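## Task

Shelf spots are labelled by a lot number printed on the shelf edge right under each spot, and several spots may carry the same number. Bring one foam block from lot 232 and one foam block from lot 347 to the desk; if no spot holds a given lot, leave that one out. The robot must not tip over or finish leaning, and anything that stays put only because the robot is holding it is not counted.

## Robot and tools

Robot: a Hello Robot Stretch 4, about 1.6 m tall, with one arm. It has an omni-wheel base (rim within 0.23 m of the base origin), a lift on a vertical mast, a telescoping arm reaching forward, a three-joint wrist and a two-finger gripper. Cameras: head_camera (mast top, looking forward and down; turn the base to look elsewhere), head_left_camera and head_right_camera (fisheyes beside it, looking more steeply down, also showing the base and arm), and wrist_camera (behind the fingers, fingertips near the bottom of its image).

Frames: the base frame has its origin on the floor under the base centre, x forward, y left, z up. hand_pose is reported in it (a point between the open fingertips; with all wrist joints at zero its axes equal the base axes); the printed value may be somewhat wrong. The odometry frame is the base frame as it was when the scene began; base_odometry counts wheel rotation only, so slipping looks like travel, and heading runs -3.142 to 3.142, positive left.

Tool execute_actions: argument actions is a list holding zero or one action. An action may have base, joints, or both, plus optional pace and contact_limits; or it may be just {"end_of_arm": "enable_torque"}, which re-powers wrist or gripper motors that shut off. base takes one command, each a relative offset from where the base last measured itself: translate_m (metres, forward positive, -2 to 2, no turning), strafe_m (metres sideways, left positive, -2 to 2), rotate_rad (radians in place, counter-clockwise positive, -3.2 to 3.2). joints is a single object keyed by joint name, each value an absolute target: lift_m 0 to 1.2 m; arm_m 0 to 0.55 m extension; wrist_yaw_rad -1.134 to 4.276 (0 forward, positive left, 3.14 tucked back, above 3.4 the arm may block); wrist_pitch_rad -1.117 to 4.259 (0 level, 1.57 pointing down); wrist_roll_rad -1.117 to 4.259 (0 fingers level, positive turns clockwise viewed from behind); gripper_m -0.038 to 0.141 m fingertip gap (negative means fingers pressing together). Done tolerances are about 4 mm for lift, arm and gripper, 0.02 rad for yaw and roll, 0.05 rad for pitch. Out-of-range joint targets are clipped and flagged; any other bad value or unknown key rejects the call with no motion. pace is "slow", "default", "fast" or "max" (base up to 0.1/0.3/0.4/0.6 m/s and 1/2/3/4 rad/s, further capped when the lift is above 0.2). contact_limits accepts only arm_m, a number from 0 (gentlest) to 0.75 (firmest), default 0.5. One action runs at most 15 s. cameras picks which images to return (list of names, or "all"/null/omitted for all, [] for none). An empty actions list just reports state and images. Joints or base left out may keep driving toward an earlier target. If a call reports a stop, later motion calls in that same reply are skipped.

Tool wait: seconds from 0 to 10; the robot keeps its last command and the result matches an empty execute_actions. Tool zoom_image: camera name and region [x0, y0, x1, y1] in pixels of that camera's latest full image, at most 504 by 504. Tool finished_scene: scene number (1 or 2); it ends the scene permanently after the last command settles and reports success. Replying with no tool call ends all remaining scenes.

Result lines: base_status and joint_status give how each motion ended: done (for the base, wheels turned the commanded amount even if slipping), off_target (resting short, maybe still pushing), contact_stop_at_<key> (hit something; that part goes slack), limit_stop_at_<name> (built-in limit), time_out, torque_fault (wrist or gripper motor went limp; send enable_torque). limit_stop_at_tilt means lean over 6 degrees: lift, arm and wheels go slack and ignore commands until the lean lessens. limit_stop_at_own_body means a joint nearly hit the robot; move it away. After such stops the old target is dropped. on_its_own lists things not commanded in this call; its "held at" is a target, not a position. lidar_m: 12 distances in metres from the base origin, 30-degree sectors, 1st straight ahead, going counter-clockwise (4th left, 7th behind, 10th right); "-" means nothing or closer than 0.25 m; it misses glass, thin legs and much behind. wrist_depth_mm: 7x7 grid of median depths, 100 to 2000 mm, row by row from top left. turned_by_wheels vs turned_by_imu differing by over about 0.1 rad suggests a collision or slip, and heading error of roughly their difference. base_tilt in degrees (forward and right positive, small fixed bias). motor_effort is percent of max, positive toward larger joint values, bracket shows peak; wheel efforts positive mean turning right. A held load in a level gripper moves wrist_pitch effort away from 0.

Gripping: command gripper_m below the object's width; deeper values squeeze harder and pull the object in. Gripper position and done do not confirm a grasp; a firm squeeze shows in gripper_m effort. Fingertips pressed on a surface can stick; lift to free them. To unfold at scene start, send lift_m 0.4 with wrist_yaw_rad 0.

Avoid: driving or turning with over 1 kg held and arm_m above 0.2 (tipping risk, worse at fast paces); pushing or pulling hard, especially with the gripper high or a high contact limit; ramming the gripper into things (torque faults); pitch below -0.2 combined with strong roll (self-collision); dropping, slamming or knocking objects over. Objects must rest on the desk on their own before ending the scene. Camera calibration values (intrinsics K, distortion, T_world_to_cam mapping base frame to camera) are given per camera and can be slightly off.

Each tool is called as a command line: name --argument value for each argument, lists and objects as JSON in quotes; but a table of rows of numbers goes row by row, as --pt "numbers of a row", without its own name.

## Session

execute_actions --actions '[]'

Scene clock: 0.00 s.
base_odometry: x=+0.000 y=+0.000 heading=+0.000 (m, m, rad; odometry frame)
turned_by_wheels: +0.000 (rad since the last result)
turned_by_imu: +0.000 (rad since the last result)
base_tilt: forward=-0.1 right=+0.1 (deg)
lidar_m: 0.98 2.31 1.19 0.75 0.65 0.67 0.85 1.63 1.93 1.72 0.76 0.80
base_status: not commanded
joint_positions: lift_m=+0.234 arm_m=+0.001 wrist_yaw_rad=+3.096 wrist_pitch_rad=+0.016 wrist_roll_rad=-0.008 gripper_m=+0.057
joint_status: not commanded
motor_effort: lift_m=+20 arm_m=+0 wrist_yaw_rad=+1 wrist_pitch_rad=-7 wrist_roll_rad=+1 gripper_m=-4 wheel_0=+0 wheel_1=+0 wheel_2=+0 (%)
hand_pose: x=-0.1121 y=+0.1006 z=+0.4074 quat_wxyz=(+0.023, -0.008, -0.004, +1.000) (m; base frame)
wrist_depth_mm: 109 137 1255 1008 798 676 591 / - 137 1182 991 820 676 597 / 108 138 235 1025 798 683 597 / 123 138 1160 1042 798 676 597 / - 1921 1336 1025 798 699 597 / 1756 1708 193 1025 194 676 609 / 1160 1042 1078 139 788 661 603
pictures: head_camera, head_left_camera, head_right_camera, wrist_camera
Images, in order (width x height): head_camera 420x560, head_left_camera 420x672, head_right_camera 420x672, wrist_camera 616x392.

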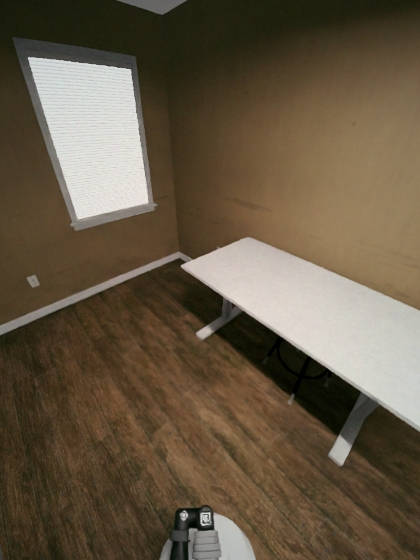

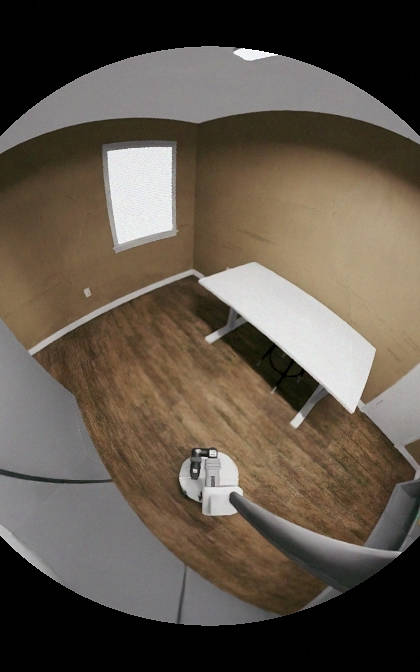

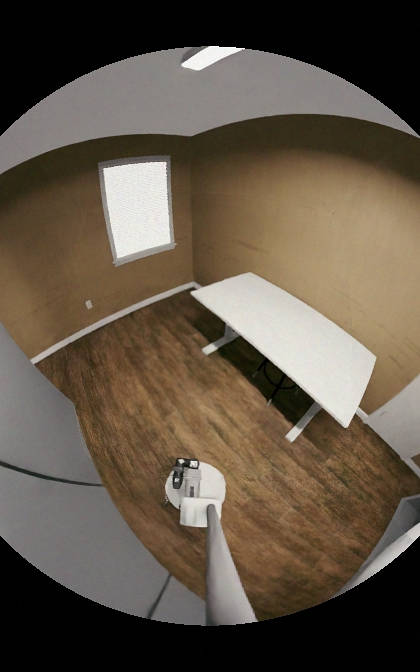

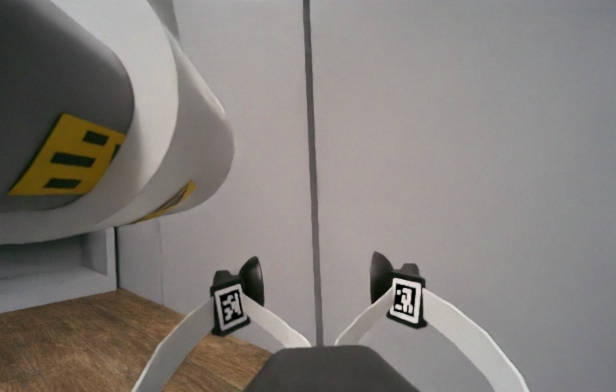

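execute_actions --actions '[{"base": {"rotate_rad": -1.8}}]' --cameras '["head_camera", "head_left_camera"]'

Scene clock: 8.13 s.
base_odometry: x=+0.000 y=+0.000 heading=-1.800 (m, m, rad; odometry frame)
turned_by_wheels: -1.800 (rad since the last result)
turned_by_imu: -1.813 (rad since the last result)
base_tilt: forward=-0.1 right=+0.2 (deg)
lidar_m: 2.04 0.75 0.76 0.85 1.33 2.30 0.86 0.66 0.64 0.73 1.09 1.92
base_status: done
joint_positions: lift_m=+0.234 arm_m=+0.001 wrist_yaw_rad=+3.096 wrist_pitch_rad=+0.016 wrist_roll_rad=-0.008 gripper_m=+0.057
joint_status: not commanded
motor_effort: lift_m=+20(20) arm_m=-1(0) wrist_yaw_rad=+1(1) wrist_pitch_rad=-8(7) wrist_roll_rad=+1(1) gripper_m=-1(3) wheel_0=+0(4) wheel_1=+1(6) wheel_2=+0(8) (%)
hand_pose: x=-0.1121 y=+0.1006 z=+0.4074 quat_wxyz=(+0.023, -0.008, -0.004, +1.000) (m; base frame)
wrist_depth_mm: 109 138 1160 1537 - - 1983 / - 137 1160 1618 - - 1983 / 108 138 236 1576 - - 1983 / 123 139 1138 1576 - - - / 741 904 1078 1537 - - - / 741 904 194 1397 194 1499 1499 / 759 842 1060 139 1042 931 1008
pictures: head_camera, head_left_camera
Images, in order (width x height): head_camera 420x560, head_left_camera 420x672.

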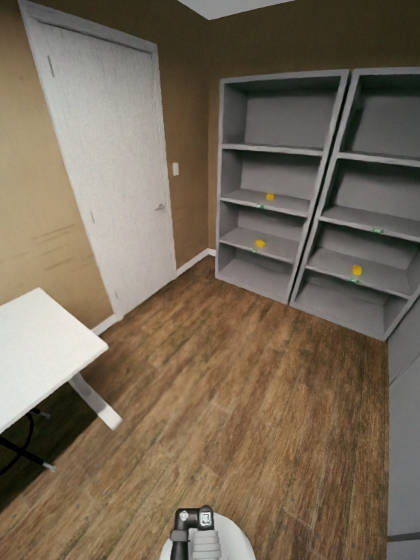

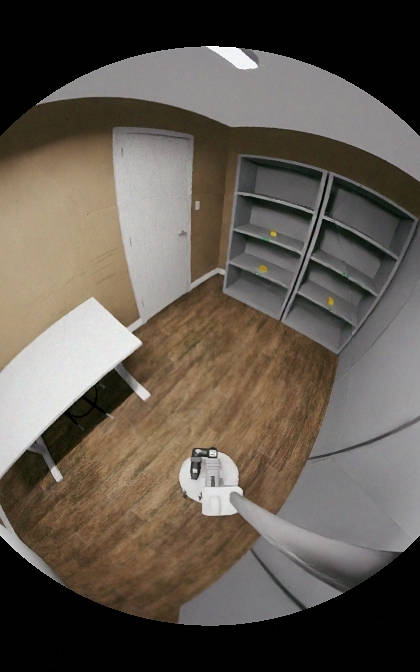

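zoom_image --camera "head_camera" --region '[200, 60, 420, 340]'

Region (200, 60, 420, 340) of head_camera's 420x560 image, scaled by 1.800, with more detail than that image has; it fills the left 396 columns of this view, and the rest is white.

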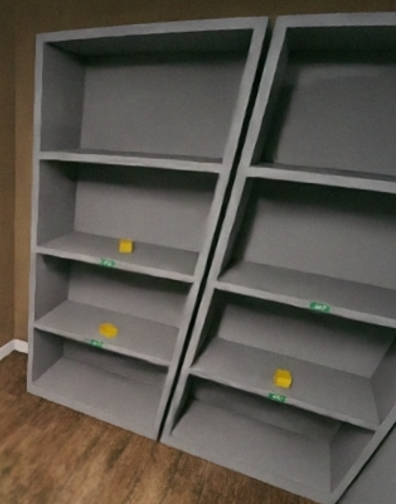

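execute_actions --actions '[{"base": {"rotate_rad": -0.585}}]' --cameras '[]'

execute_actions --actions '[{"base": {"translate_m": 1.0}, "joints": {"lift_m": 0.45, "wrist_yaw_rad": 0}}]'

Scene clock: 32.03 s.
base_odometry: x=+0.000 y=+0.000 heading=-2.385 (m, m, rad; odometry frame)
turned_by_wheels: -0.585 (rad since the last result)
turned_by_imu: -0.589 (rad since the last result)
base_tilt: forward=-0.1 right=+0.1 (deg)
lidar_m: 1.93 2.04 0.80 0.77 0.81 1.29 2.31 0.92 0.66 0.65 0.71 1.00
base_status: done
joint_positions: lift_m=+0.234 arm_m=+0.001 wrist_yaw_rad=+3.096 wrist_pitch_rad=+0.016 wrist_roll_rad=-0.008 gripper_m=+0.057
joint_status: not commanded
motor_effort: lift_m=+20(20) arm_m=+0(1) wrist_yaw_rad=+1(1) wrist_pitch_rad=-8(8) wrist_roll_rad=+1(1) gripper_m=+0(5) wheel_0=+0(6) wheel_1=+0(7) wheel_2=+0(5) (%)
hand_pose: x=-0.1121 y=+0.1006 z=+0.4074 quat_wxyz=(+0.023, -0.008, -0.004, +1.000) (m; base frame)
wrist_depth_mm: 109 137 - - - - - / - 137 - - - - 1336 / 108 138 236 - - - - / 123 138 - - - - - / 1138 - - - - - - / 1205 1661 193 1576 193 1464 1464 / 1060 1060 1078 139 1025 946 1008
pictures: none
No camera images: the call's "cameras" was empty. Leave "cameras" out to get every camera's image.

Scene clock: 36.83 s.
base_odometry: x=-0.727 y=-0.687 heading=-2.385 (m, m, rad; odometry frame)
turned_by_wheels: +0.000 (rad since the last result)
turned_by_imu: +0.000 (rad since the last result)
base_tilt: forward=-0.1 right=+0.1 (deg)
lidar_m: 0.92 0.99 1.43 1.50 0.99 1.14 3.35 0.99 0.73 0.68 0.72 0.95
base_status: done
joint_positions: lift_m=+0.450 arm_m=+0.001 wrist_yaw_rad=+0.000 wrist_pitch_rad=+0.016 wrist_roll_rad=-0.008 gripper_m=+0.057
joint_status: all done
motor_effort: lift_m=+23(25) arm_m=-1(1) wrist_yaw_rad=+0(10) wrist_pitch_rad=-7(8) wrist_roll_rad=+1(1) gripper_m=-2(0) wheel_0=+0(6) wheel_1=+2(1) wheel_2=+2(8) (%)
hand_pose: x=+0.4605 y=-0.0873 z=+0.6233 quat_wxyz=(+1.000, -0.004, +0.008, +0.000) (m; base frame)
wrist_depth_mm: 778 723 788 759 759 778 759 / 991 778 931 1060 1118 1118 917 / 1205 778 1025 1205 1160 1182 931 / 1255 768 1025 1205 1182 1160 917 / 1098 759 809 891 820 820 778 / 1229 759 193 1182 194 1182 946 / 1205 1229 946 139 1205 1182 946
pictures: head_camera, head_left_camera, head_right_camera, wrist_camera
camera_calibration (this result's frames):
wrist_camera: T_world_to_cam=[[0.00393803, -0.999735, -0.0226798, -0.0707452], [-0.0349838, 0.0225284, -0.999134, 0.691413], [0.99938, 0.00472804, -0.0348858, -0.209865], [0, 0, 0, 1]] pos_world=[0.234202, -0.0853106, 0.681888]
Images, in order (width x height): head_camera 420x560, head_left_camera 420x672, head_right_camera 420x672, wrist_camera 616x392.

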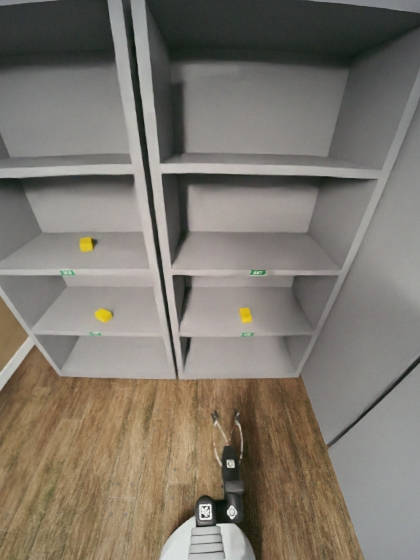

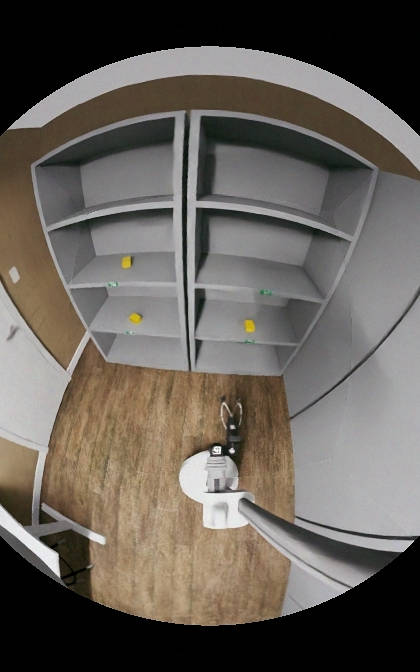

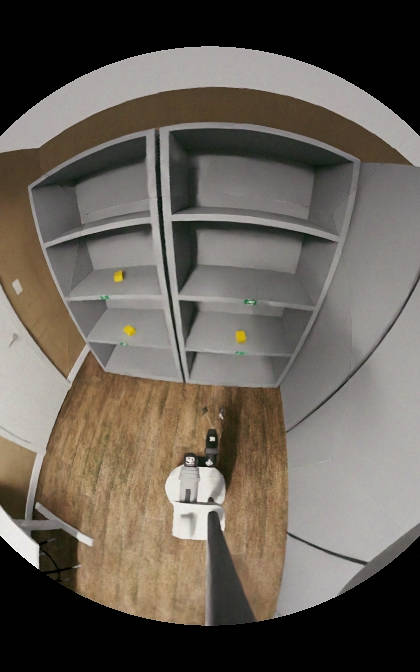

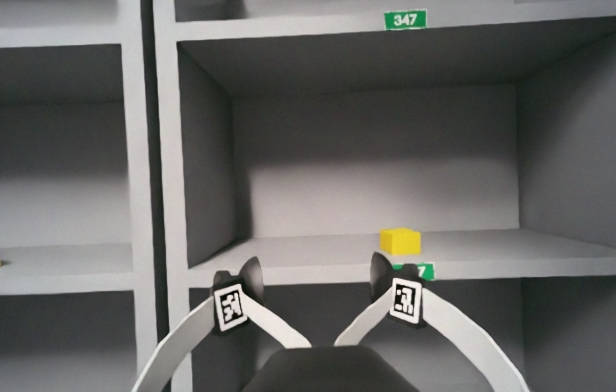

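zoom_image --camera "head_camera" --region '[20, 220, 320, 360]'

Region (20, 220, 320, 360) of head_camera's 420x560 image, scaled by 1.680, with more detail than that image has; it fills the top 235 rows of this view, and the rest is white.

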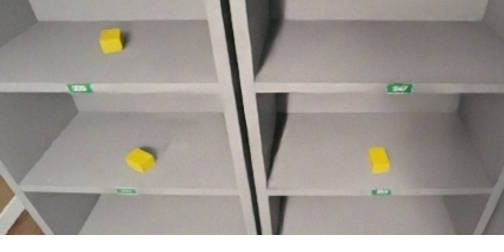

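zoom_image --camera "head_camera" --region '[40, 230, 140, 345]'

zoom_image --camera "head_camera" --region '[210, 260, 290, 345]'

Region (40, 230, 140, 345) of head_camera's 420x560 image, scaled by 4.383, with more detail than that image has; it fills the left 438 columns of this view, and the rest is white.

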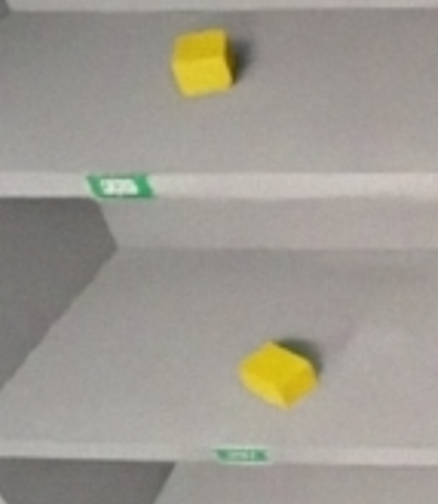

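Region (210, 260, 290, 345) of head_camera's 420x560 image, scaled by 5.929, with more detail than that image has; it fills the left 474 columns of this view, and the rest is white.

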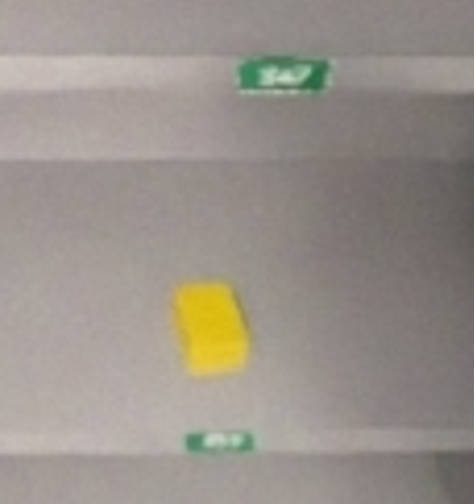

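execute_actions --actions '[{"joints": {"lift_m": 0.38, "gripper_m": 0.12, "wrist_yaw_rad": 0.25}}]' --cameras '["wrist_camera"]'

Scene clock: 59.63 s.
base_odometry: x=-0.727 y=-0.687 heading=-2.385 (m, m, rad; odometry frame)
turned_by_wheels: +0.000 (rad since the last result)
turned_by_imu: +0.000 (rad since the last result)
base_tilt: forward=-0.1 right=+0.2 (deg)
lidar_m: 0.90 0.94 1.40 1.51 0.99 1.16 3.34 0.99 0.71 0.69 0.74 0.96
base_status: not commanded
joint_positions: lift_m=+0.380 arm_m=+0.001 wrist_yaw_rad=+0.249 wrist_pitch_rad=+0.016 wrist_roll_rad=-0.008 gripper_m=+0.120
joint_status: all done
motor_effort: lift_m=+16(19) arm_m=+0(1) wrist_yaw_rad=+3(10) wrist_pitch_rad=-8(7) wrist_roll_rad=+1(1) gripper_m=-2(7) wheel_0=+1(1) wheel_1=+2(2) wheel_2=+2(2) (%)
hand_pose: x=+0.4732 y=-0.0135 z=+0.5539 quat_wxyz=(+0.992, -0.005, +0.008, +0.124) (m; base frame)
wrist_depth_mm: 960 891 798 809 891 917 960 / 1229 1281 1182 891 1138 1078 1008 / 1336 1397 1308 866 1138 1078 1025 / 1308 1397 1308 878 1138 1060 1008 / 1205 1397 809 759 1118 668 1008 / 1308 1397 778 831 1160 211 1025 / 1205 1205 1255 132 1138 1098 1025
pictures: wrist_camera
camera_calibration (this result's frames):
wrist_camera: T_world_to_cam=[[0.250162, -0.967938, -0.0226798, -0.11468], [-0.0394361, 0.0132186, -0.999135, 0.622876], [0.967401, 0.25084, -0.0348649, -0.206795], [0, 0, 0, 1]] pos_world=[0.253305, -0.067364, 0.612527]
Images, in order (width x height): wrist_camera 616x392.

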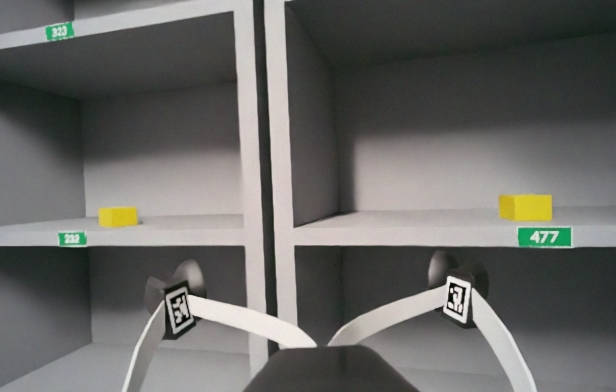

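zoom_image --camera "wrist_camera" --region '[20, 10, 180, 260]'

Region (20, 10, 180, 260) of wrist_camera's 616x392 image, scaled by 2.016; it fills the left 323 columns of this view, and the rest is white.

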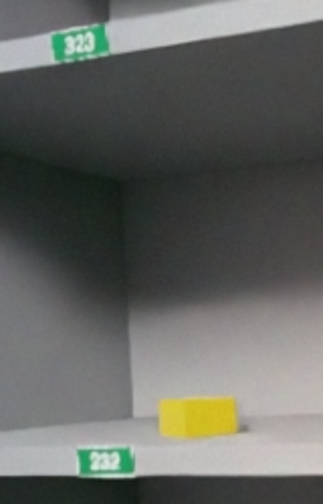

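execute_actions --actions '[{"base": {"strafe_m": 0.73}, "joints": {"wrist_yaw_rad": 0.0, "lift_m": 0.42}}]' --cameras '["wrist_camera", "head_camera"]'

Scene clock: 91.67 s.
base_odometry: x=-0.226 y=-1.217 heading=-2.385 (m, m, rad; odometry frame)
turned_by_wheels: +0.000 (rad since the last result)
turned_by_imu: +0.000 (rad since the last result)
base_tilt: forward=-0.1 right=+0.2 (deg)
lidar_m: 0.95 0.97 0.83 0.77 0.83 0.61 0.61 1.96 1.50 1.43 1.35 0.99
base_status: done
joint_positions: lift_m=+0.420 arm_m=+0.001 wrist_yaw_rad=+0.000 wrist_pitch_rad=+0.016 wrist_roll_rad=-0.008 gripper_m=+0.120
joint_status: all done
motor_effort: lift_m=+23(23) arm_m=-1(1) wrist_yaw_rad=+1(5) wrist_pitch_rad=-8(7) wrist_roll_rad=+1(1) gripper_m=-3(0) wheel_0=+0(9) wheel_1=-2(7) wheel_2=+0(1) (%)
hand_pose: x=+0.4605 y=-0.0873 z=+0.5933 quat_wxyz=(+1.000, -0.004, +0.008, +0.000) (m; base frame)
wrist_depth_mm: 1205 809 809 842 788 768 750 / 1229 931 1160 1205 1229 891 759 / 1229 991 1229 1229 1182 904 768 / 1229 991 1229 1229 1205 917 788 / 1229 854 917 866 976 759 750 / 1255 842 1229 1229 1229 210 798 / 1229 842 1255 132 1229 946 778
pictures: head_camera, wrist_camera
camera_calibration (this result's frames):
wrist_camera: T_world_to_cam=[[0.00381911, -0.999735, -0.0226799, -0.0714046], [-0.034982, 0.0225326, -0.999134, 0.661458], [0.999381, 0.00460919, -0.0348867, -0.21091], [0, 0, 0, 1]] pos_world=[0.234192, -0.085318, 0.651908]
Images, in order (width x height): head_camera 420x560, wrist_camera 616x392.

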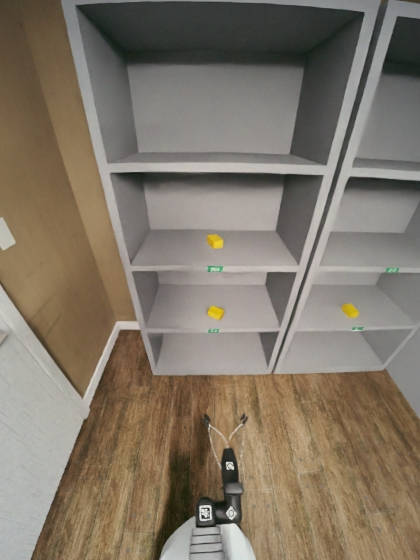

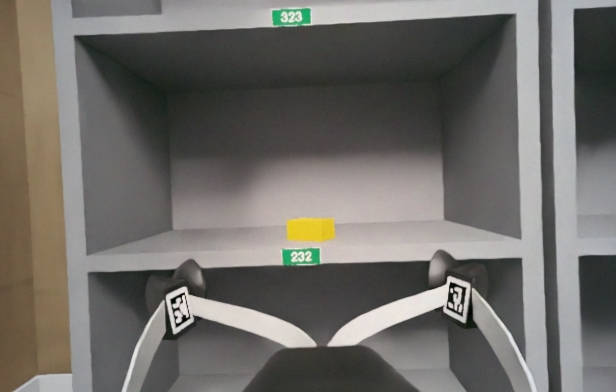

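zoom_image --camera "head_camera" --region '[170, 280, 260, 345]'

Region (170, 280, 260, 345) of head_camera's 420x560 image, scaled by 5.600, with more detail than that image has.

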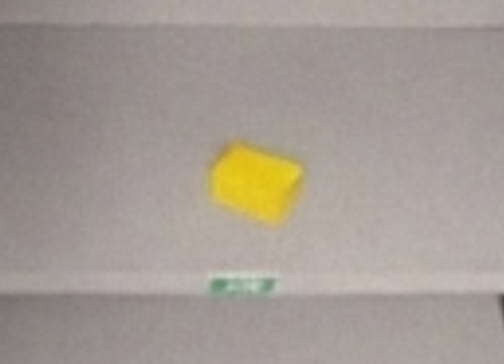

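execute_actions --actions '[{"base": {"translate_m": 0.3}, "joints": {"wrist_yaw_rad": -0.3, "lift_m": 0.39, "gripper_m": 0.141}}]' --cameras '[]'

execute_actions --actions '[{"base": {"strafe_m": 0.08}, "joints": {"arm_m": 0.2}}]' --cameras '["wrist_camera", "head_camera"]'

Scene clock: 149.20 s.
base_odometry: x=-0.444 y=-1.423 heading=-2.384 (m, m, rad; odometry frame)
turned_by_wheels: +0.000 (rad since the last result)
turned_by_imu: +0.000 (rad since the last result)
base_tilt: forward=-0.1 right=+0.1 (deg)
lidar_m: 0.64 0.71 0.77 0.74 0.83 0.92 0.89 2.00 1.47 1.44 0.93 0.68
base_status: done
joint_positions: lift_m=+0.390 arm_m=+0.001 wrist_yaw_rad=-0.300 wrist_pitch_rad=+0.016 wrist_roll_rad=-0.008 gripper_m=+0.141
joint_status: all done
motor_effort: lift_m=+16(19) arm_m=+0(1) wrist_yaw_rad=+0(9) wrist_pitch_rad=-7(8) wrist_roll_rad=+0(1) gripper_m=-1(1) wheel_0=+1(5) wheel_1=+2(5) wheel_2=+1(8) (%)
hand_pose: x=+0.4218 y=-0.1687 z=+0.5639 quat_wxyz=(+0.989, -0.003, +0.009, -0.149) (m; base frame)
wrist_depth_mm: 809 798 820 831 750 585 917 / 831 878 917 991 778 580 1182 / 820 878 931 991 778 580 1205 / 831 866 917 991 788 597 1182 / 647 554 539 525 597 585 676 / 436 204 469 976 715 195 1229 / 831 866 931 140 732 585 1205
pictures: none
No camera images: the call's "cameras" was empty. Leave "cameras" out to get every camera's image.

Scene clock: 150.90 s.
base_odometry: x=-0.389 y=-1.481 heading=-2.384 (m, m, rad; odometry frame)
turned_by_wheels: +0.000 (rad since the last result)
turned_by_imu: +0.000 (rad since the last result)
base_tilt: forward=-0.1 right=+0.2 (deg)
lidar_m: 0.64 0.71 0.68 0.66 0.74 0.92 0.90 2.11 1.56 1.51 0.92 0.70
base_status: done
joint_positions: lift_m=+0.390 arm_m=+0.199 wrist_yaw_rad=-0.300 wrist_pitch_rad=+0.016 wrist_roll_rad=-0.008 gripper_m=+0.141
joint_status: all done
motor_effort: lift_m=+16(16) arm_m=+5(4) wrist_yaw_rad=+1(0) wrist_pitch_rad=-8(7) wrist_roll_rad=+1(1) gripper_m=+2(2) wheel_0=+1(7) wheel_1=-1(10) wheel_2=+0(2) (%)
hand_pose: x=+0.6199 y=-0.1687 z=+0.5639 quat_wxyz=(+0.989, -0.003, +0.009, -0.149) (m; base frame)
wrist_depth_mm: 654 683 732 768 809 654 517 / 654 699 723 778 809 661 517 / 654 691 723 778 820 668 521 / 647 691 732 788 809 668 525 / 621 574 402 392 500 477 459 / 310 204 278 306 319 195 492 / 252 267 715 140 842 691 525
pictures: head_camera, wrist_camera
camera_calibration (this result's frames):
wrist_camera: T_world_to_cam=[[-0.29187, -0.956189, -0.0226794, 0.0366025], [-0.0266621, 0.0318365, -0.999137, 0.635937], [0.956086, -0.291013, -0.0347861, -0.393891], [0, 0, 0, 1]] pos_world=[0.404232, -0.0998745, 0.622517]
Images, in order (width x height): head_camera 420x560, wrist_camera 616x392.

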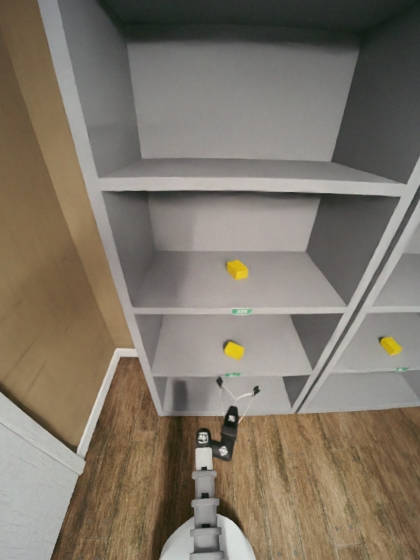

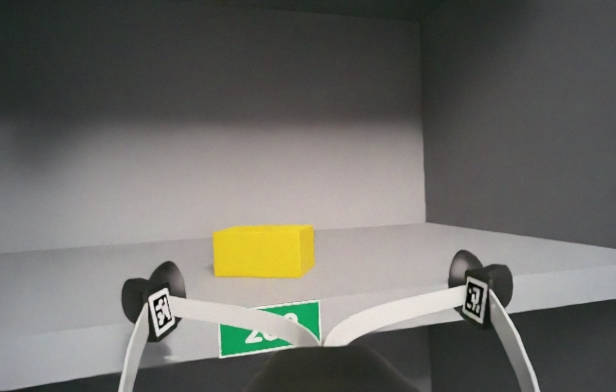

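execute_actions --actions '[{"base": {"strafe_m": -0.011}, "joints": {"arm_m": 0.32, "lift_m": 0.379}}]' --cameras '["wrist_camera"]'

Scene clock: 170.97 s.
base_odometry: x=-0.396 y=-1.473 heading=-2.384 (m, m, rad; odometry frame)
turned_by_wheels: +0.000 (rad since the last result)
turned_by_imu: +0.000 (rad since the last result)
base_tilt: forward=-0.1 right=+0.1 (deg)
lidar_m: 0.65 0.70 0.70 0.69 0.76 0.90 0.88 2.11 1.56 1.48 0.92 0.69
base_status: done
joint_positions: lift_m=+0.379 arm_m=+0.319 wrist_yaw_rad=-0.300 wrist_pitch_rad=+0.016 wrist_roll_rad=-0.008 gripper_m=+0.141
joint_status: all done
motor_effort: lift_m=+16(17) arm_m=+5(6) wrist_yaw_rad=+1(2) wrist_pitch_rad=-7(7) wrist_roll_rad=+1(1) gripper_m=-4(1) wheel_0=-1(7) wheel_1=-1(4) wheel_2=+0(1) (%)
hand_pose: x=+0.7399 y=-0.1687 z=+0.5530 quat_wxyz=(+0.989, -0.003, +0.009, -0.149) (m; base frame)
wrist_depth_mm: 544 580 609 654 691 647 512 / 539 574 621 640 699 647 512 / 539 569 615 647 699 654 517 / 544 580 603 640 699 661 521 / 535 508 293 259 433 410 399 / 267 203 212 243 202 195 228 / 179 166 171 140 188 197 214
pictures: wrist_camera
camera_calibration (this result's frames):
wrist_camera: T_world_to_cam=[[-0.29198, -0.956156, -0.0226795, 0.0714369], [-0.0266507, 0.0318373, -0.999138, 0.628168], [0.956053, -0.291123, -0.034778, -0.509007], [0, 0, 0, 1]] pos_world=[0.524237, -0.0998783, 0.611544]
Images, in order (width x height): wrist_camera 616x392.

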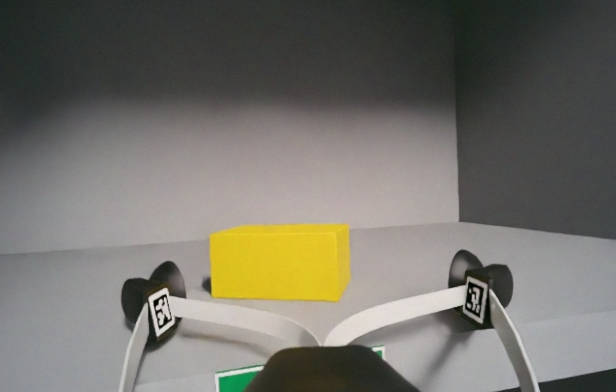

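execute_actions --actions '[{"joints": {"arm_m": 0.402}}]' --cameras '["wrist_camera"]'

Scene clock: 185.57 s.
base_odometry: x=-0.396 y=-1.473 heading=-2.384 (m, m, rad; odometry frame)
turned_by_wheels: +0.000 (rad since the last result)
turned_by_imu: +0.000 (rad since the last result)
base_tilt: forward=-0.1 right=+0.1 (deg)
lidar_m: 0.63 0.71 0.71 0.70 0.74 0.94 0.91 2.08 1.56 1.51 0.90 0.68
base_status: not commanded
joint_positions: lift_m=+0.379 arm_m=+0.401 wrist_yaw_rad=-0.300 wrist_pitch_rad=+0.016 wrist_roll_rad=-0.008 gripper_m=+0.141
joint_status: all done
motor_effort: lift_m=+16(16) arm_m=+4(5) wrist_yaw_rad=+1(2) wrist_pitch_rad=-6(7) wrist_roll_rad=+0(0) gripper_m=-2(0) wheel_0=-1(1) wheel_1=-1(1) wheel_2=+0(0) (%)
hand_pose: x=+0.8218 y=-0.1688 z=+0.5530 quat_wxyz=(+0.989, -0.003, +0.008, -0.149) (m; base frame)
wrist_depth_mm: 473 496 525 564 597 621 521 / 477 500 525 554 603 634 517 / 469 496 525 559 609 634 517 / 477 500 530 564 609 634 525 / 473 492 410 188 324 410 399 / 268 203 193 185 180 195 229 / 179 166 171 139 173 153 165
pictures: wrist_camera
camera_calibration (this result's frames):
wrist_camera: T_world_to_cam=[[-0.292074, -0.956127, -0.0226791, 0.0954237], [-0.0265038, 0.0317957, -0.999143, 0.630271], [0.956028, -0.291223, -0.0346277, -0.587443], [0, 0, 0, 1]] pos_world=[0.606187, -0.0998794, 0.611554]
Images, in order (width x height): wrist_camera 616x392.

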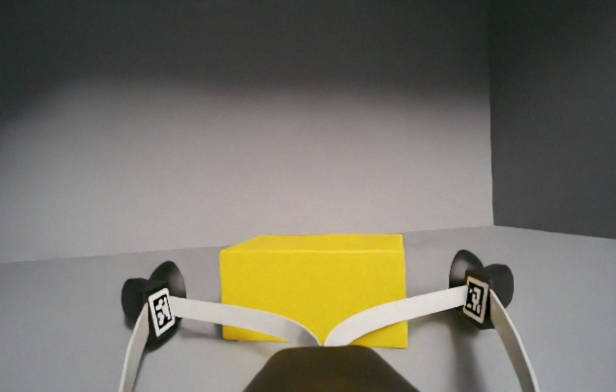

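execute_actions --actions '[{"joints": {"gripper_m": 0.05}}]' --cameras '["wrist_camera"]'

Scene clock: 190.93 s.
base_odometry: x=-0.396 y=-1.473 heading=-2.384 (m, m, rad; odometry frame)
turned_by_wheels: +0.000 (rad since the last result)
turned_by_imu: +0.000 (rad since the last result)
base_tilt: forward=+0.0 right=+0.1 (deg)
lidar_m: 0.64 0.69 0.68 0.70 0.75 0.91 0.92 2.09 1.56 1.51 0.91 0.69
base_status: not commanded
joint_positions: lift_m=+0.379 arm_m=+0.401 wrist_yaw_rad=-0.300 wrist_pitch_rad=+0.016 wrist_roll_rad=-0.008 gripper_m=+0.050
joint_status: all done
motor_effort: lift_m=+16(15) arm_m=+5(4) wrist_yaw_rad=+1(1) wrist_pitch_rad=-7(7) wrist_roll_rad=+1(1) gripper_m=-15(15) wheel_0=-1(1) wheel_1=-1(1) wheel_2=+0(0) (%)
hand_pose: x=+0.8218 y=-0.1688 z=+0.5530 quat_wxyz=(+0.989, -0.003, +0.008, -0.149) (m; base frame)
wrist_depth_mm: 473 500 530 569 597 627 512 / 477 496 525 559 597 634 512 / 473 496 530 559 603 640 517 / 477 496 530 564 603 634 525 / 466 492 357 179 207 410 394 / 270 257 181 174 168 181 228 / 179 162 160 125 163 152 146
pictures: wrist_camera
camera_calibration (this result's frames):
wrist_camera: T_world_to_cam=[[-0.292074, -0.956127, -0.0226791, 0.0954248], [-0.0265038, 0.0317957, -0.999143, 0.630272], [0.956028, -0.291222, -0.0346277, -0.587447], [0, 0, 0, 1]] pos_world=[0.606192, -0.0998794, 0.611554]
Images, in order (width x height): wrist_camera 616x392.

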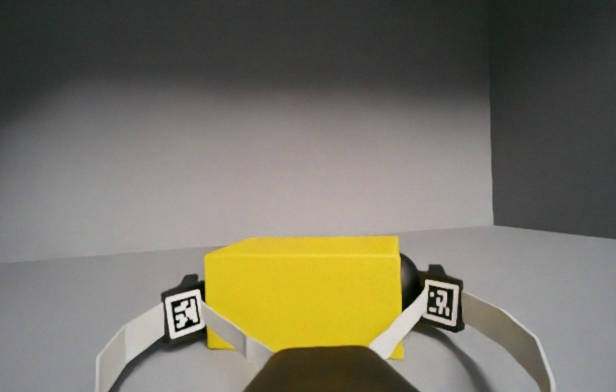

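Gripped. Lift slightly, then retract.

execute_actions --actions '[{"joints": {"lift_m": 0.42}}]' --cameras '["wrist_camera"]'

execute_actions --actions '[{"joints": {"arm_m": 0.0, "wrist_yaw_rad": 0.0}, "base": {"translate_m": -0.2}}]'

Scene clock: 198.33 s.
base_odometry: x=-0.396 y=-1.473 heading=-2.384 (m, m, rad; odometry frame)
turned_by_wheels: +0.000 (rad since the last result)
turned_by_imu: +0.000 (rad since the last result)
base_tilt: forward=-0.1 right=+0.1 (deg)
lidar_m: 0.66 0.71 0.70 0.68 0.73 0.94 0.90 2.10 1.56 1.50 0.93 0.68
base_status: not commanded
joint_positions: lift_m=+0.420 arm_m=+0.401 wrist_yaw_rad=-0.300 wrist_pitch_rad=+0.016 wrist_roll_rad=-0.008 gripper_m=+0.050
joint_status: all done
motor_effort: lift_m=+25(27) arm_m=+5(5) wrist_yaw_rad=+1(1) wrist_pitch_rad=-9(8) wrist_roll_rad=+1(1) gripper_m=-14(18) wheel_0=-1(1) wheel_1=-1(1) wheel_2=+0(0) (%)
hand_pose: x=+0.8218 y=-0.1688 z=+0.5931 quat_wxyz=(+0.989, -0.003, +0.009, -0.149) (m; base frame)
wrist_depth_mm: 469 500 525 564 597 627 512 / 477 504 530 569 597 634 517 / 480 504 530 559 597 627 512 / 473 500 525 564 603 634 521 / 473 500 517 180 208 615 517 / 407 397 182 174 168 181 349 / 274 248 245 125 235 233 231
pictures: wrist_camera
camera_calibration (this result's frames):
wrist_camera: T_world_to_cam=[[-0.292085, -0.956123, -0.0226807, 0.0963457], [-0.0269881, 0.0319453, -0.999125, 0.670748], [0.956012, -0.291217, -0.0351347, -0.585744], [0, 0, 0, 1]] pos_world=[0.606221, -0.0998875, 0.651767]
Images, in order (width x height): wrist_camera 616x392.

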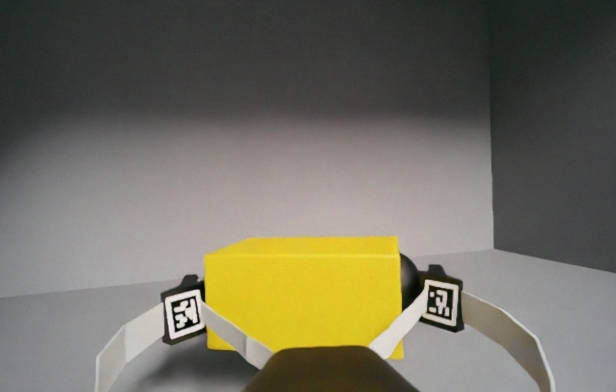

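Scene clock: 200.63 s.
base_odometry: x=-0.251 y=-1.336 heading=-2.384 (m, m, rad; odometry frame)
turned_by_wheels: +0.000 (rad since the last result)
turned_by_imu: +0.000 (rad since the last result)
base_tilt: forward=-0.1 right=+0.1 (deg)
lidar_m: 0.86 0.87 0.70 0.69 0.75 0.72 0.70 2.07 1.57 1.48 1.21 0.88
base_status: done
joint_positions: lift_m=+0.420 arm_m=+0.002 wrist_yaw_rad=+0.000 wrist_pitch_rad=+0.017 wrist_roll_rad=-0.008 gripper_m=+0.050
joint_status: all done
joint sent to its limit — the command would take arm_m past its lower limit, so that joint was sent only as far as its limit.
motor_effort: lift_m=+24(25) arm_m=-5(4) wrist_yaw_rad=+2(6) wrist_pitch_rad=-10(9) wrist_roll_rad=+1(1) gripper_m=-16(14) wheel_0=+0(3) wheel_1=+0(6) wheel_2=+0(7) (%)
hand_pose: x=+0.4612 y=-0.0875 z=+0.5930 quat_wxyz=(+1.000, -0.004, +0.008, +0.000) (m; base frame)
wrist_depth_mm: 1118 741 759 768 798 809 715 / 1138 854 1118 1118 1118 1042 707 / 1160 831 1138 1138 1118 1078 707 / 1118 831 1138 1098 1118 1098 741 / 1160 707 676 180 208 759 661 / 1160 707 181 174 168 181 732 / 1182 741 1138 125 1118 1118 707
pictures: head_camera, head_left_camera, head_right_camera, wrist_camera
camera_calibration (this result's frames):
wrist_camera: T_world_to_cam=[[0.00335251, -0.999737, -0.0226795, -0.0713293], [-0.0354915, 0.0225464, -0.999116, 0.661458], [0.999364, 0.00415448, -0.0354066, -0.211309], [0, 0, 0, 1]] pos_world=[0.23489, -0.0853461, 0.651773]
Images, in order (width x height): head_camera 420x560, head_left_camera 420x672, head_right_camera 420x672, wrist_camera 616x392.

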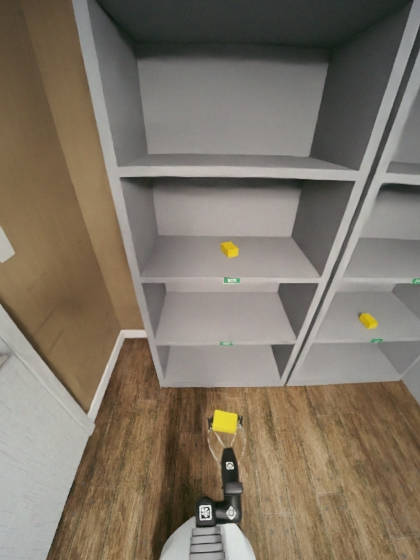

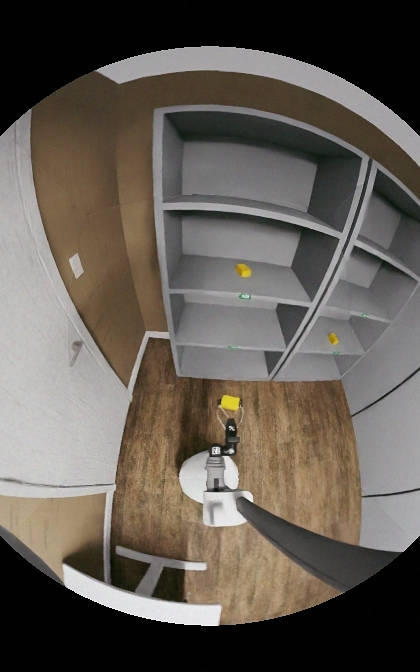

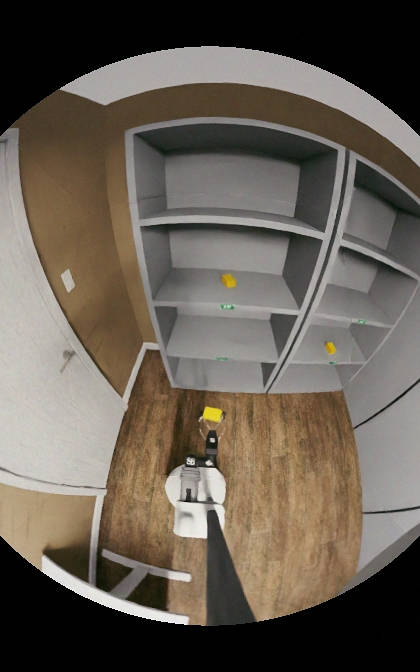

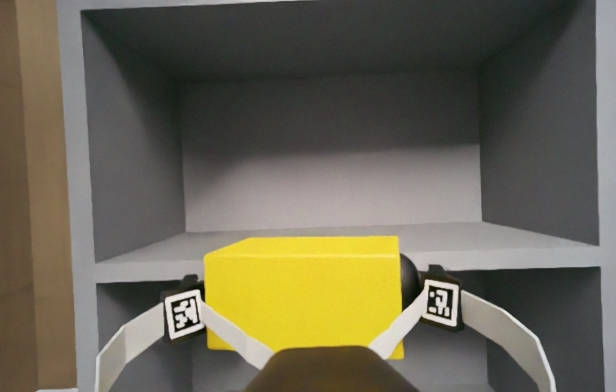

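execute_actions --actions '[{"joints": {"lift_m": 0.68}, "base": {"rotate_rad": 2.95}}]'

Scene clock: 214.10 s.
base_odometry: x=-0.251 y=-1.336 heading=+0.565 (m, m, rad; odometry frame)
turned_by_wheels: +2.950 (rad since the last result)
turned_by_imu: +2.972 (rad since the last result)
base_tilt: forward=-0.1 right=+0.1 (deg)
lidar_m: 0.69 2.55 1.64 1.50 1.50 0.97 0.86 0.85 0.79 0.70 0.71 0.77
base_status: done
joint_positions: lift_m=+0.680 arm_m=+0.002 wrist_yaw_rad=+0.000 wrist_pitch_rad=+0.017 wrist_roll_rad=-0.008 gripper_m=+0.050
joint_status: all done
motor_effort: lift_m=+25(31) arm_m=-5(5) wrist_yaw_rad=+1(1) wrist_pitch_rad=-9(9) wrist_roll_rad=+1(1) gripper_m=-21(17) wheel_0=-1(7) wheel_1=-2(7) wheel_2=+0(7) (%)
hand_pose: x=+0.4612 y=-0.0874 z=+0.8530 quat_wxyz=(+1.000, -0.004, +0.008, +0.000) (m; base frame)
wrist_depth_mm: - - - - 1708 1060 778 / - - - - 1756 1098 788 / - - - - 1756 1098 809 / - - - - 1756 1098 798 / - - 917 180 208 991 809 / - - 181 174 168 181 627 / - 500 1921 125 1430 1138 798
pictures: head_camera, head_left_camera, head_right_camera, wrist_camera
camera_calibration (this result's frames):
wrist_camera: T_world_to_cam=[[0.00359893, -0.999736, -0.0226845, -0.0654709], [-0.0354797, 0.0225427, -0.999116, 0.921226], [0.999364, 0.00440059, -0.0353892, -0.202122], [0, 0, 0, 1]] pos_world=[0.234914, -0.0853311, 0.911774]
Images, in order (width x height): head_camera 420x560, head_left_camera 420x672, head_right_camera 420x672, wrist_camera 616x392.

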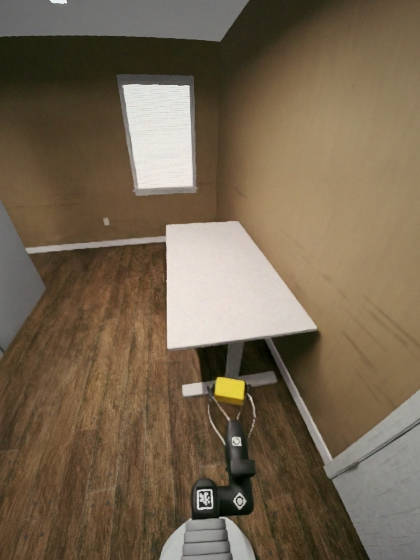

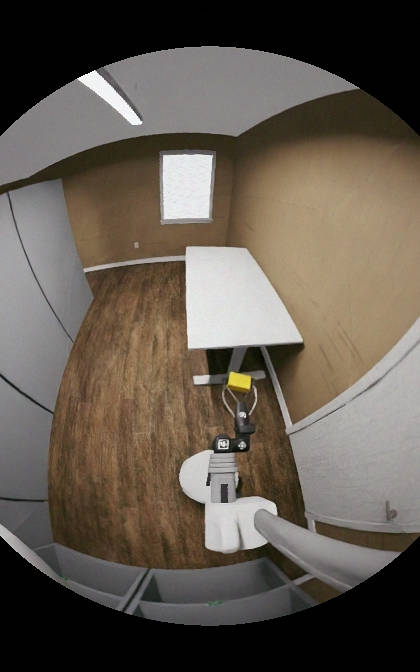

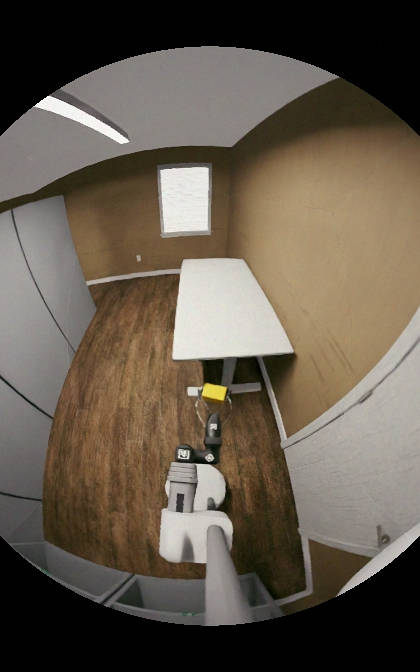

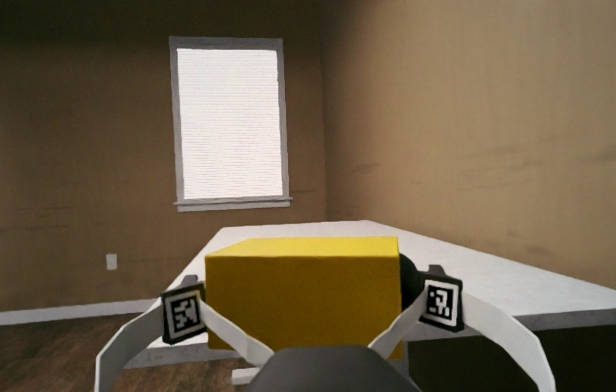

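execute_actions --actions '[{"joints": {"arm_m": 0.5, "lift_m": 0.64}}]' --cameras '["wrist_camera", "head_camera"]'

Scene clock: 228.87 s.
base_odometry: x=-0.251 y=-1.336 heading=+0.565 (m, m, rad; odometry frame)
turned_by_wheels: +0.000 (rad since the last result)
turned_by_imu: +0.000 (rad since the last result)
base_tilt: forward=-0.1 right=+0.2 (deg)
lidar_m: 0.69 2.53 1.65 1.49 1.42 0.96 0.85 0.89 0.78 0.70 0.72 0.76
base_status: not commanded
joint_positions: lift_m=+0.640 arm_m=+0.499 wrist_yaw_rad=+0.000 wrist_pitch_rad=+0.017 wrist_roll_rad=-0.008 gripper_m=+0.050
joint_status: all done
motor_effort: lift_m=+16(25) arm_m=+5(5) wrist_yaw_rad=+1(2) wrist_pitch_rad=-9(9) wrist_roll_rad=+1(1) gripper_m=-16(15) wheel_0=-1(1) wheel_1=-2(2) wheel_2=+0(0) (%)
hand_pose: x=+0.9586 y=-0.0874 z=+0.8138 quat_wxyz=(+1.000, -0.004, +0.008, +0.000) (m; base frame)
wrist_depth_mm: - - - - 1499 946 707 / - - - - 1537 976 723 / - - - - 1576 976 723 / - - - - 1537 976 732 / - - 707 180 208 831 691 / - 508 181 174 168 181 449 / 353 322 315 125 304 300 298
pictures: head_camera, wrist_camera
camera_calibration (this result's frames):
wrist_camera: T_world_to_cam=[[0.003631, -0.999736, -0.0226839, -0.068174], [-0.0353386, 0.0225416, -0.999121, 0.899526], [0.999369, 0.00442943, -0.0352475, -0.700651], [0, 0, 0, 1]] pos_world=[0.732244, -0.0853293, 0.872493]
Images, in order (width x height): head_camera 420x560, wrist_camera 616x392.

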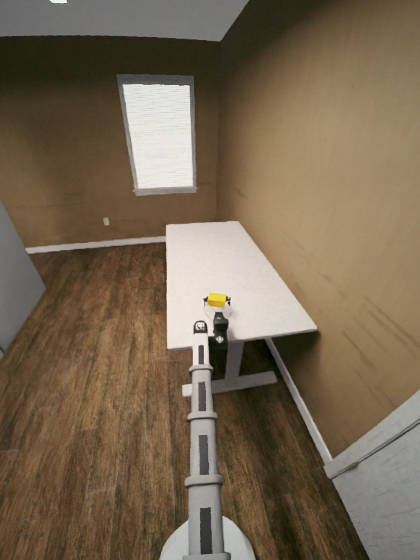

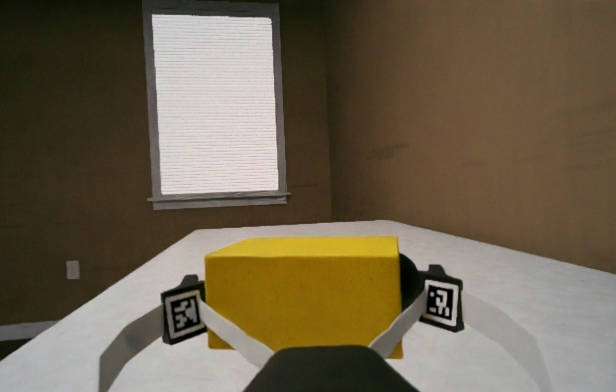

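execute_actions --actions '[{"joints": {"lift_m": 0.575}}]' --cameras '["wrist_camera"]'

Scene clock: 238.60 s.
base_odometry: x=-0.251 y=-1.336 heading=+0.565 (m, m, rad; odometry frame)
turned_by_wheels: +0.000 (rad since the last result)
turned_by_imu: +0.001 (rad since the last result)
base_tilt: forward=-0.1 right=+0.1 (deg)
lidar_m: 0.71 2.51 1.65 1.50 1.45 0.96 0.85 0.87 0.79 0.69 0.71 0.75
base_status: not commanded
joint_positions: lift_m=+0.588 arm_m=+0.499 wrist_yaw_rad=-0.001 wrist_pitch_rad=+0.009 wrist_roll_rad=-0.007 gripper_m=+0.050
joint_status: lift_m contact_stop (moved -0.053 of -0.065)
on_its_own: lift_m is slack since a contact_stop (your +0.575 is given up)
motor_effort: lift_m=+16(17) arm_m=+4(4) wrist_yaw_rad=+3(13) wrist_pitch_rad=+14(30) wrist_roll_rad=-3(8) gripper_m=-16(13) wheel_0=-1(1) wheel_1=-1(2) wheel_2=-3(4) (%)
hand_pose: x=+0.9586 y=-0.0876 z=+0.7633 quat_wxyz=(+1.000, -0.003, +0.004, +0.000) (m; base frame)
wrist_depth_mm: - - - - 1499 960 707 / - - - - 1499 960 707 / - - - - 1576 960 715 / - - - - 1464 991 723 / - - 530 180 208 615 597 / 389 373 181 174 167 181 327 / 254 229 225 125 216 214 211
pictures: wrist_camera
camera_calibration (this result's frames):
wrist_camera: T_world_to_cam=[[0.0029891, -0.999708, -0.0239595, -0.0679618], [-0.027355, 0.0238689, -0.999341, 0.84173], [0.999621, 0.00364254, -0.0272757, -0.708839], [0, 0, 0, 1]] pos_world=[0.7318, -0.0854511, 0.820212]
Images, in order (width x height): wrist_camera 616x392.

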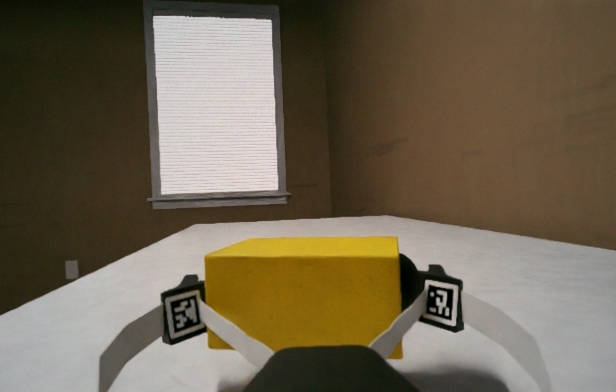

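execute_actions --actions '[{"joints": {"lift_m": 0.63, "wrist_pitch_rad": 0.25}}]' --cameras '["wrist_camera", "head_camera"]'

Scene clock: 251.50 s.
base_odometry: x=-0.251 y=-1.336 heading=+0.565 (m, m, rad; odometry frame)
turned_by_wheels: +0.000 (rad since the last result)
turned_by_imu: +0.000 (rad since the last result)
base_tilt: forward=-0.1 right=+0.2 (deg)
lidar_m: 0.71 2.51 1.65 1.50 1.47 0.94 0.85 0.89 0.79 0.69 0.72 0.77
base_status: not commanded
joint_positions: lift_m=+0.630 arm_m=+0.500 wrist_yaw_rad=+0.001 wrist_pitch_rad=+0.247 wrist_roll_rad=-0.008 gripper_m=+0.050
joint_status: all done
motor_effort: lift_m=+23(26) arm_m=+1(4) wrist_yaw_rad=-3(11) wrist_pitch_rad=+10(72) wrist_roll_rad=+0(3) gripper_m=-20(17) wheel_0=-1(2) wheel_1=-2(1) wheel_2=+1(2) (%)
hand_pose: x=+0.9506 y=-0.0871 z=+0.7375 quat_wxyz=(+0.992, -0.004, +0.123, +0.001) (m; base frame)
wrist_depth_mm: - - - - 1499 946 699 / - - - - 1537 946 723 / - - 1229 1138 1060 891 699 / - 539 521 500 484 466 452 / 345 336 287 187 208 307 303 / 249 243 181 174 168 181 226 / 195 183 182 125 177 175 171
pictures: head_camera, wrist_camera
camera_calibration (this result's frames):
wrist_camera: T_world_to_cam=[[-0.000504548, -0.999733, -0.0230959, -0.0653092], [-0.262316, 0.0224195, -0.964722, 1.01343], [0.964982, 0.00557168, -0.262257, -0.495128], [0, 0, 0, 1]] pos_world=[0.743595, -0.0852536, 0.846315]
Images, in order (width x height): head_camera 420x560, wrist_camera 616x392.

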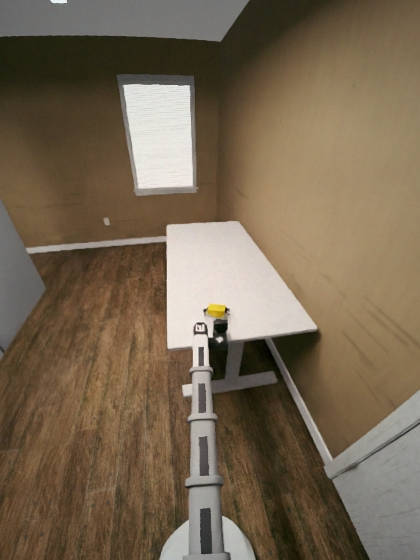

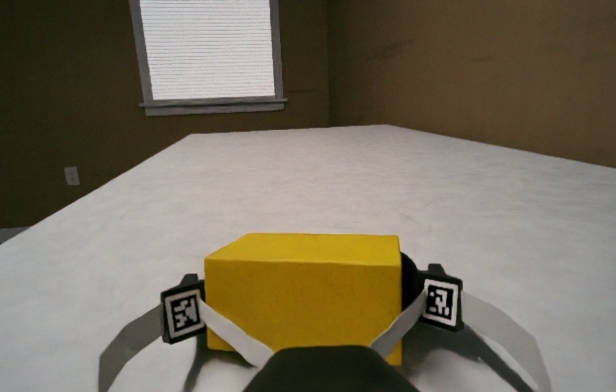

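execute_actions --actions '[{"joints": {"gripper_m": 0.13}, "pace": "slow"}]' --cameras '["wrist_camera"]'

Scene clock: 261.33 s.
base_odometry: x=-0.251 y=-1.336 heading=+0.565 (m, m, rad; odometry frame)
turned_by_wheels: +0.000 (rad since the last result)
turned_by_imu: +0.000 (rad since the last result)
base_tilt: forward=-0.1 right=+0.1 (deg)
lidar_m: 0.68 2.51 1.65 1.49 1.47 0.94 0.85 0.89 0.78 0.71 0.71 0.76
base_status: not commanded
joint_positions: lift_m=+0.630 arm_m=+0.500 wrist_yaw_rad=+0.001 wrist_pitch_rad=+0.247 wrist_roll_rad=-0.008 gripper_m=+0.130
joint_status: all done
motor_effort: lift_m=+23(23) arm_m=+1(1) wrist_yaw_rad=-1(3) wrist_pitch_rad=+9(10) wrist_roll_rad=+0(0) gripper_m=+1(18) wheel_0=-1(1) wheel_1=-2(1) wheel_2=+1(1) (%)
hand_pose: x=+0.9505 y=-0.0872 z=+0.7374 quat_wxyz=(+0.992, -0.004, +0.123, +0.001) (m; base frame)
wrist_depth_mm: - - - - 1464 946 699 / - - - - 1537 960 707 / - - 1205 1138 1042 866 699 / - 535 521 504 484 462 452 / 345 338 239 192 213 307 304 / 250 245 192 185 179 217 227 / 195 185 189 136 182 176 181
pictures: wrist_camera
camera_calibration (this result's frames):
wrist_camera: T_world_to_cam=[[-0.00113453, -0.999733, -0.0230667, -0.0649104], [-0.262753, 0.0225542, -0.964599, 1.01362], [0.964862, 0.00496647, -0.262709, -0.494683], [0, 0, 0, 1]] pos_world=[0.743559, -0.0852976, 0.846281]
Images, in order (width x height): wrist_camera 616x392.

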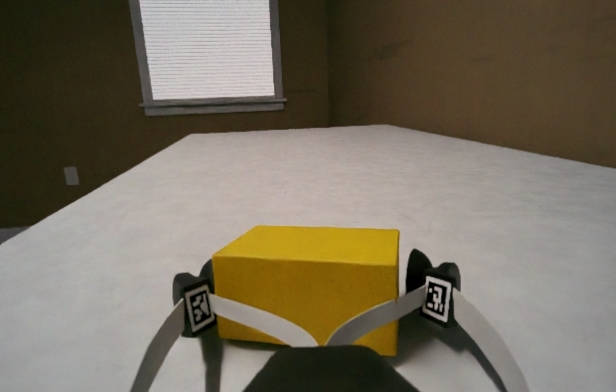

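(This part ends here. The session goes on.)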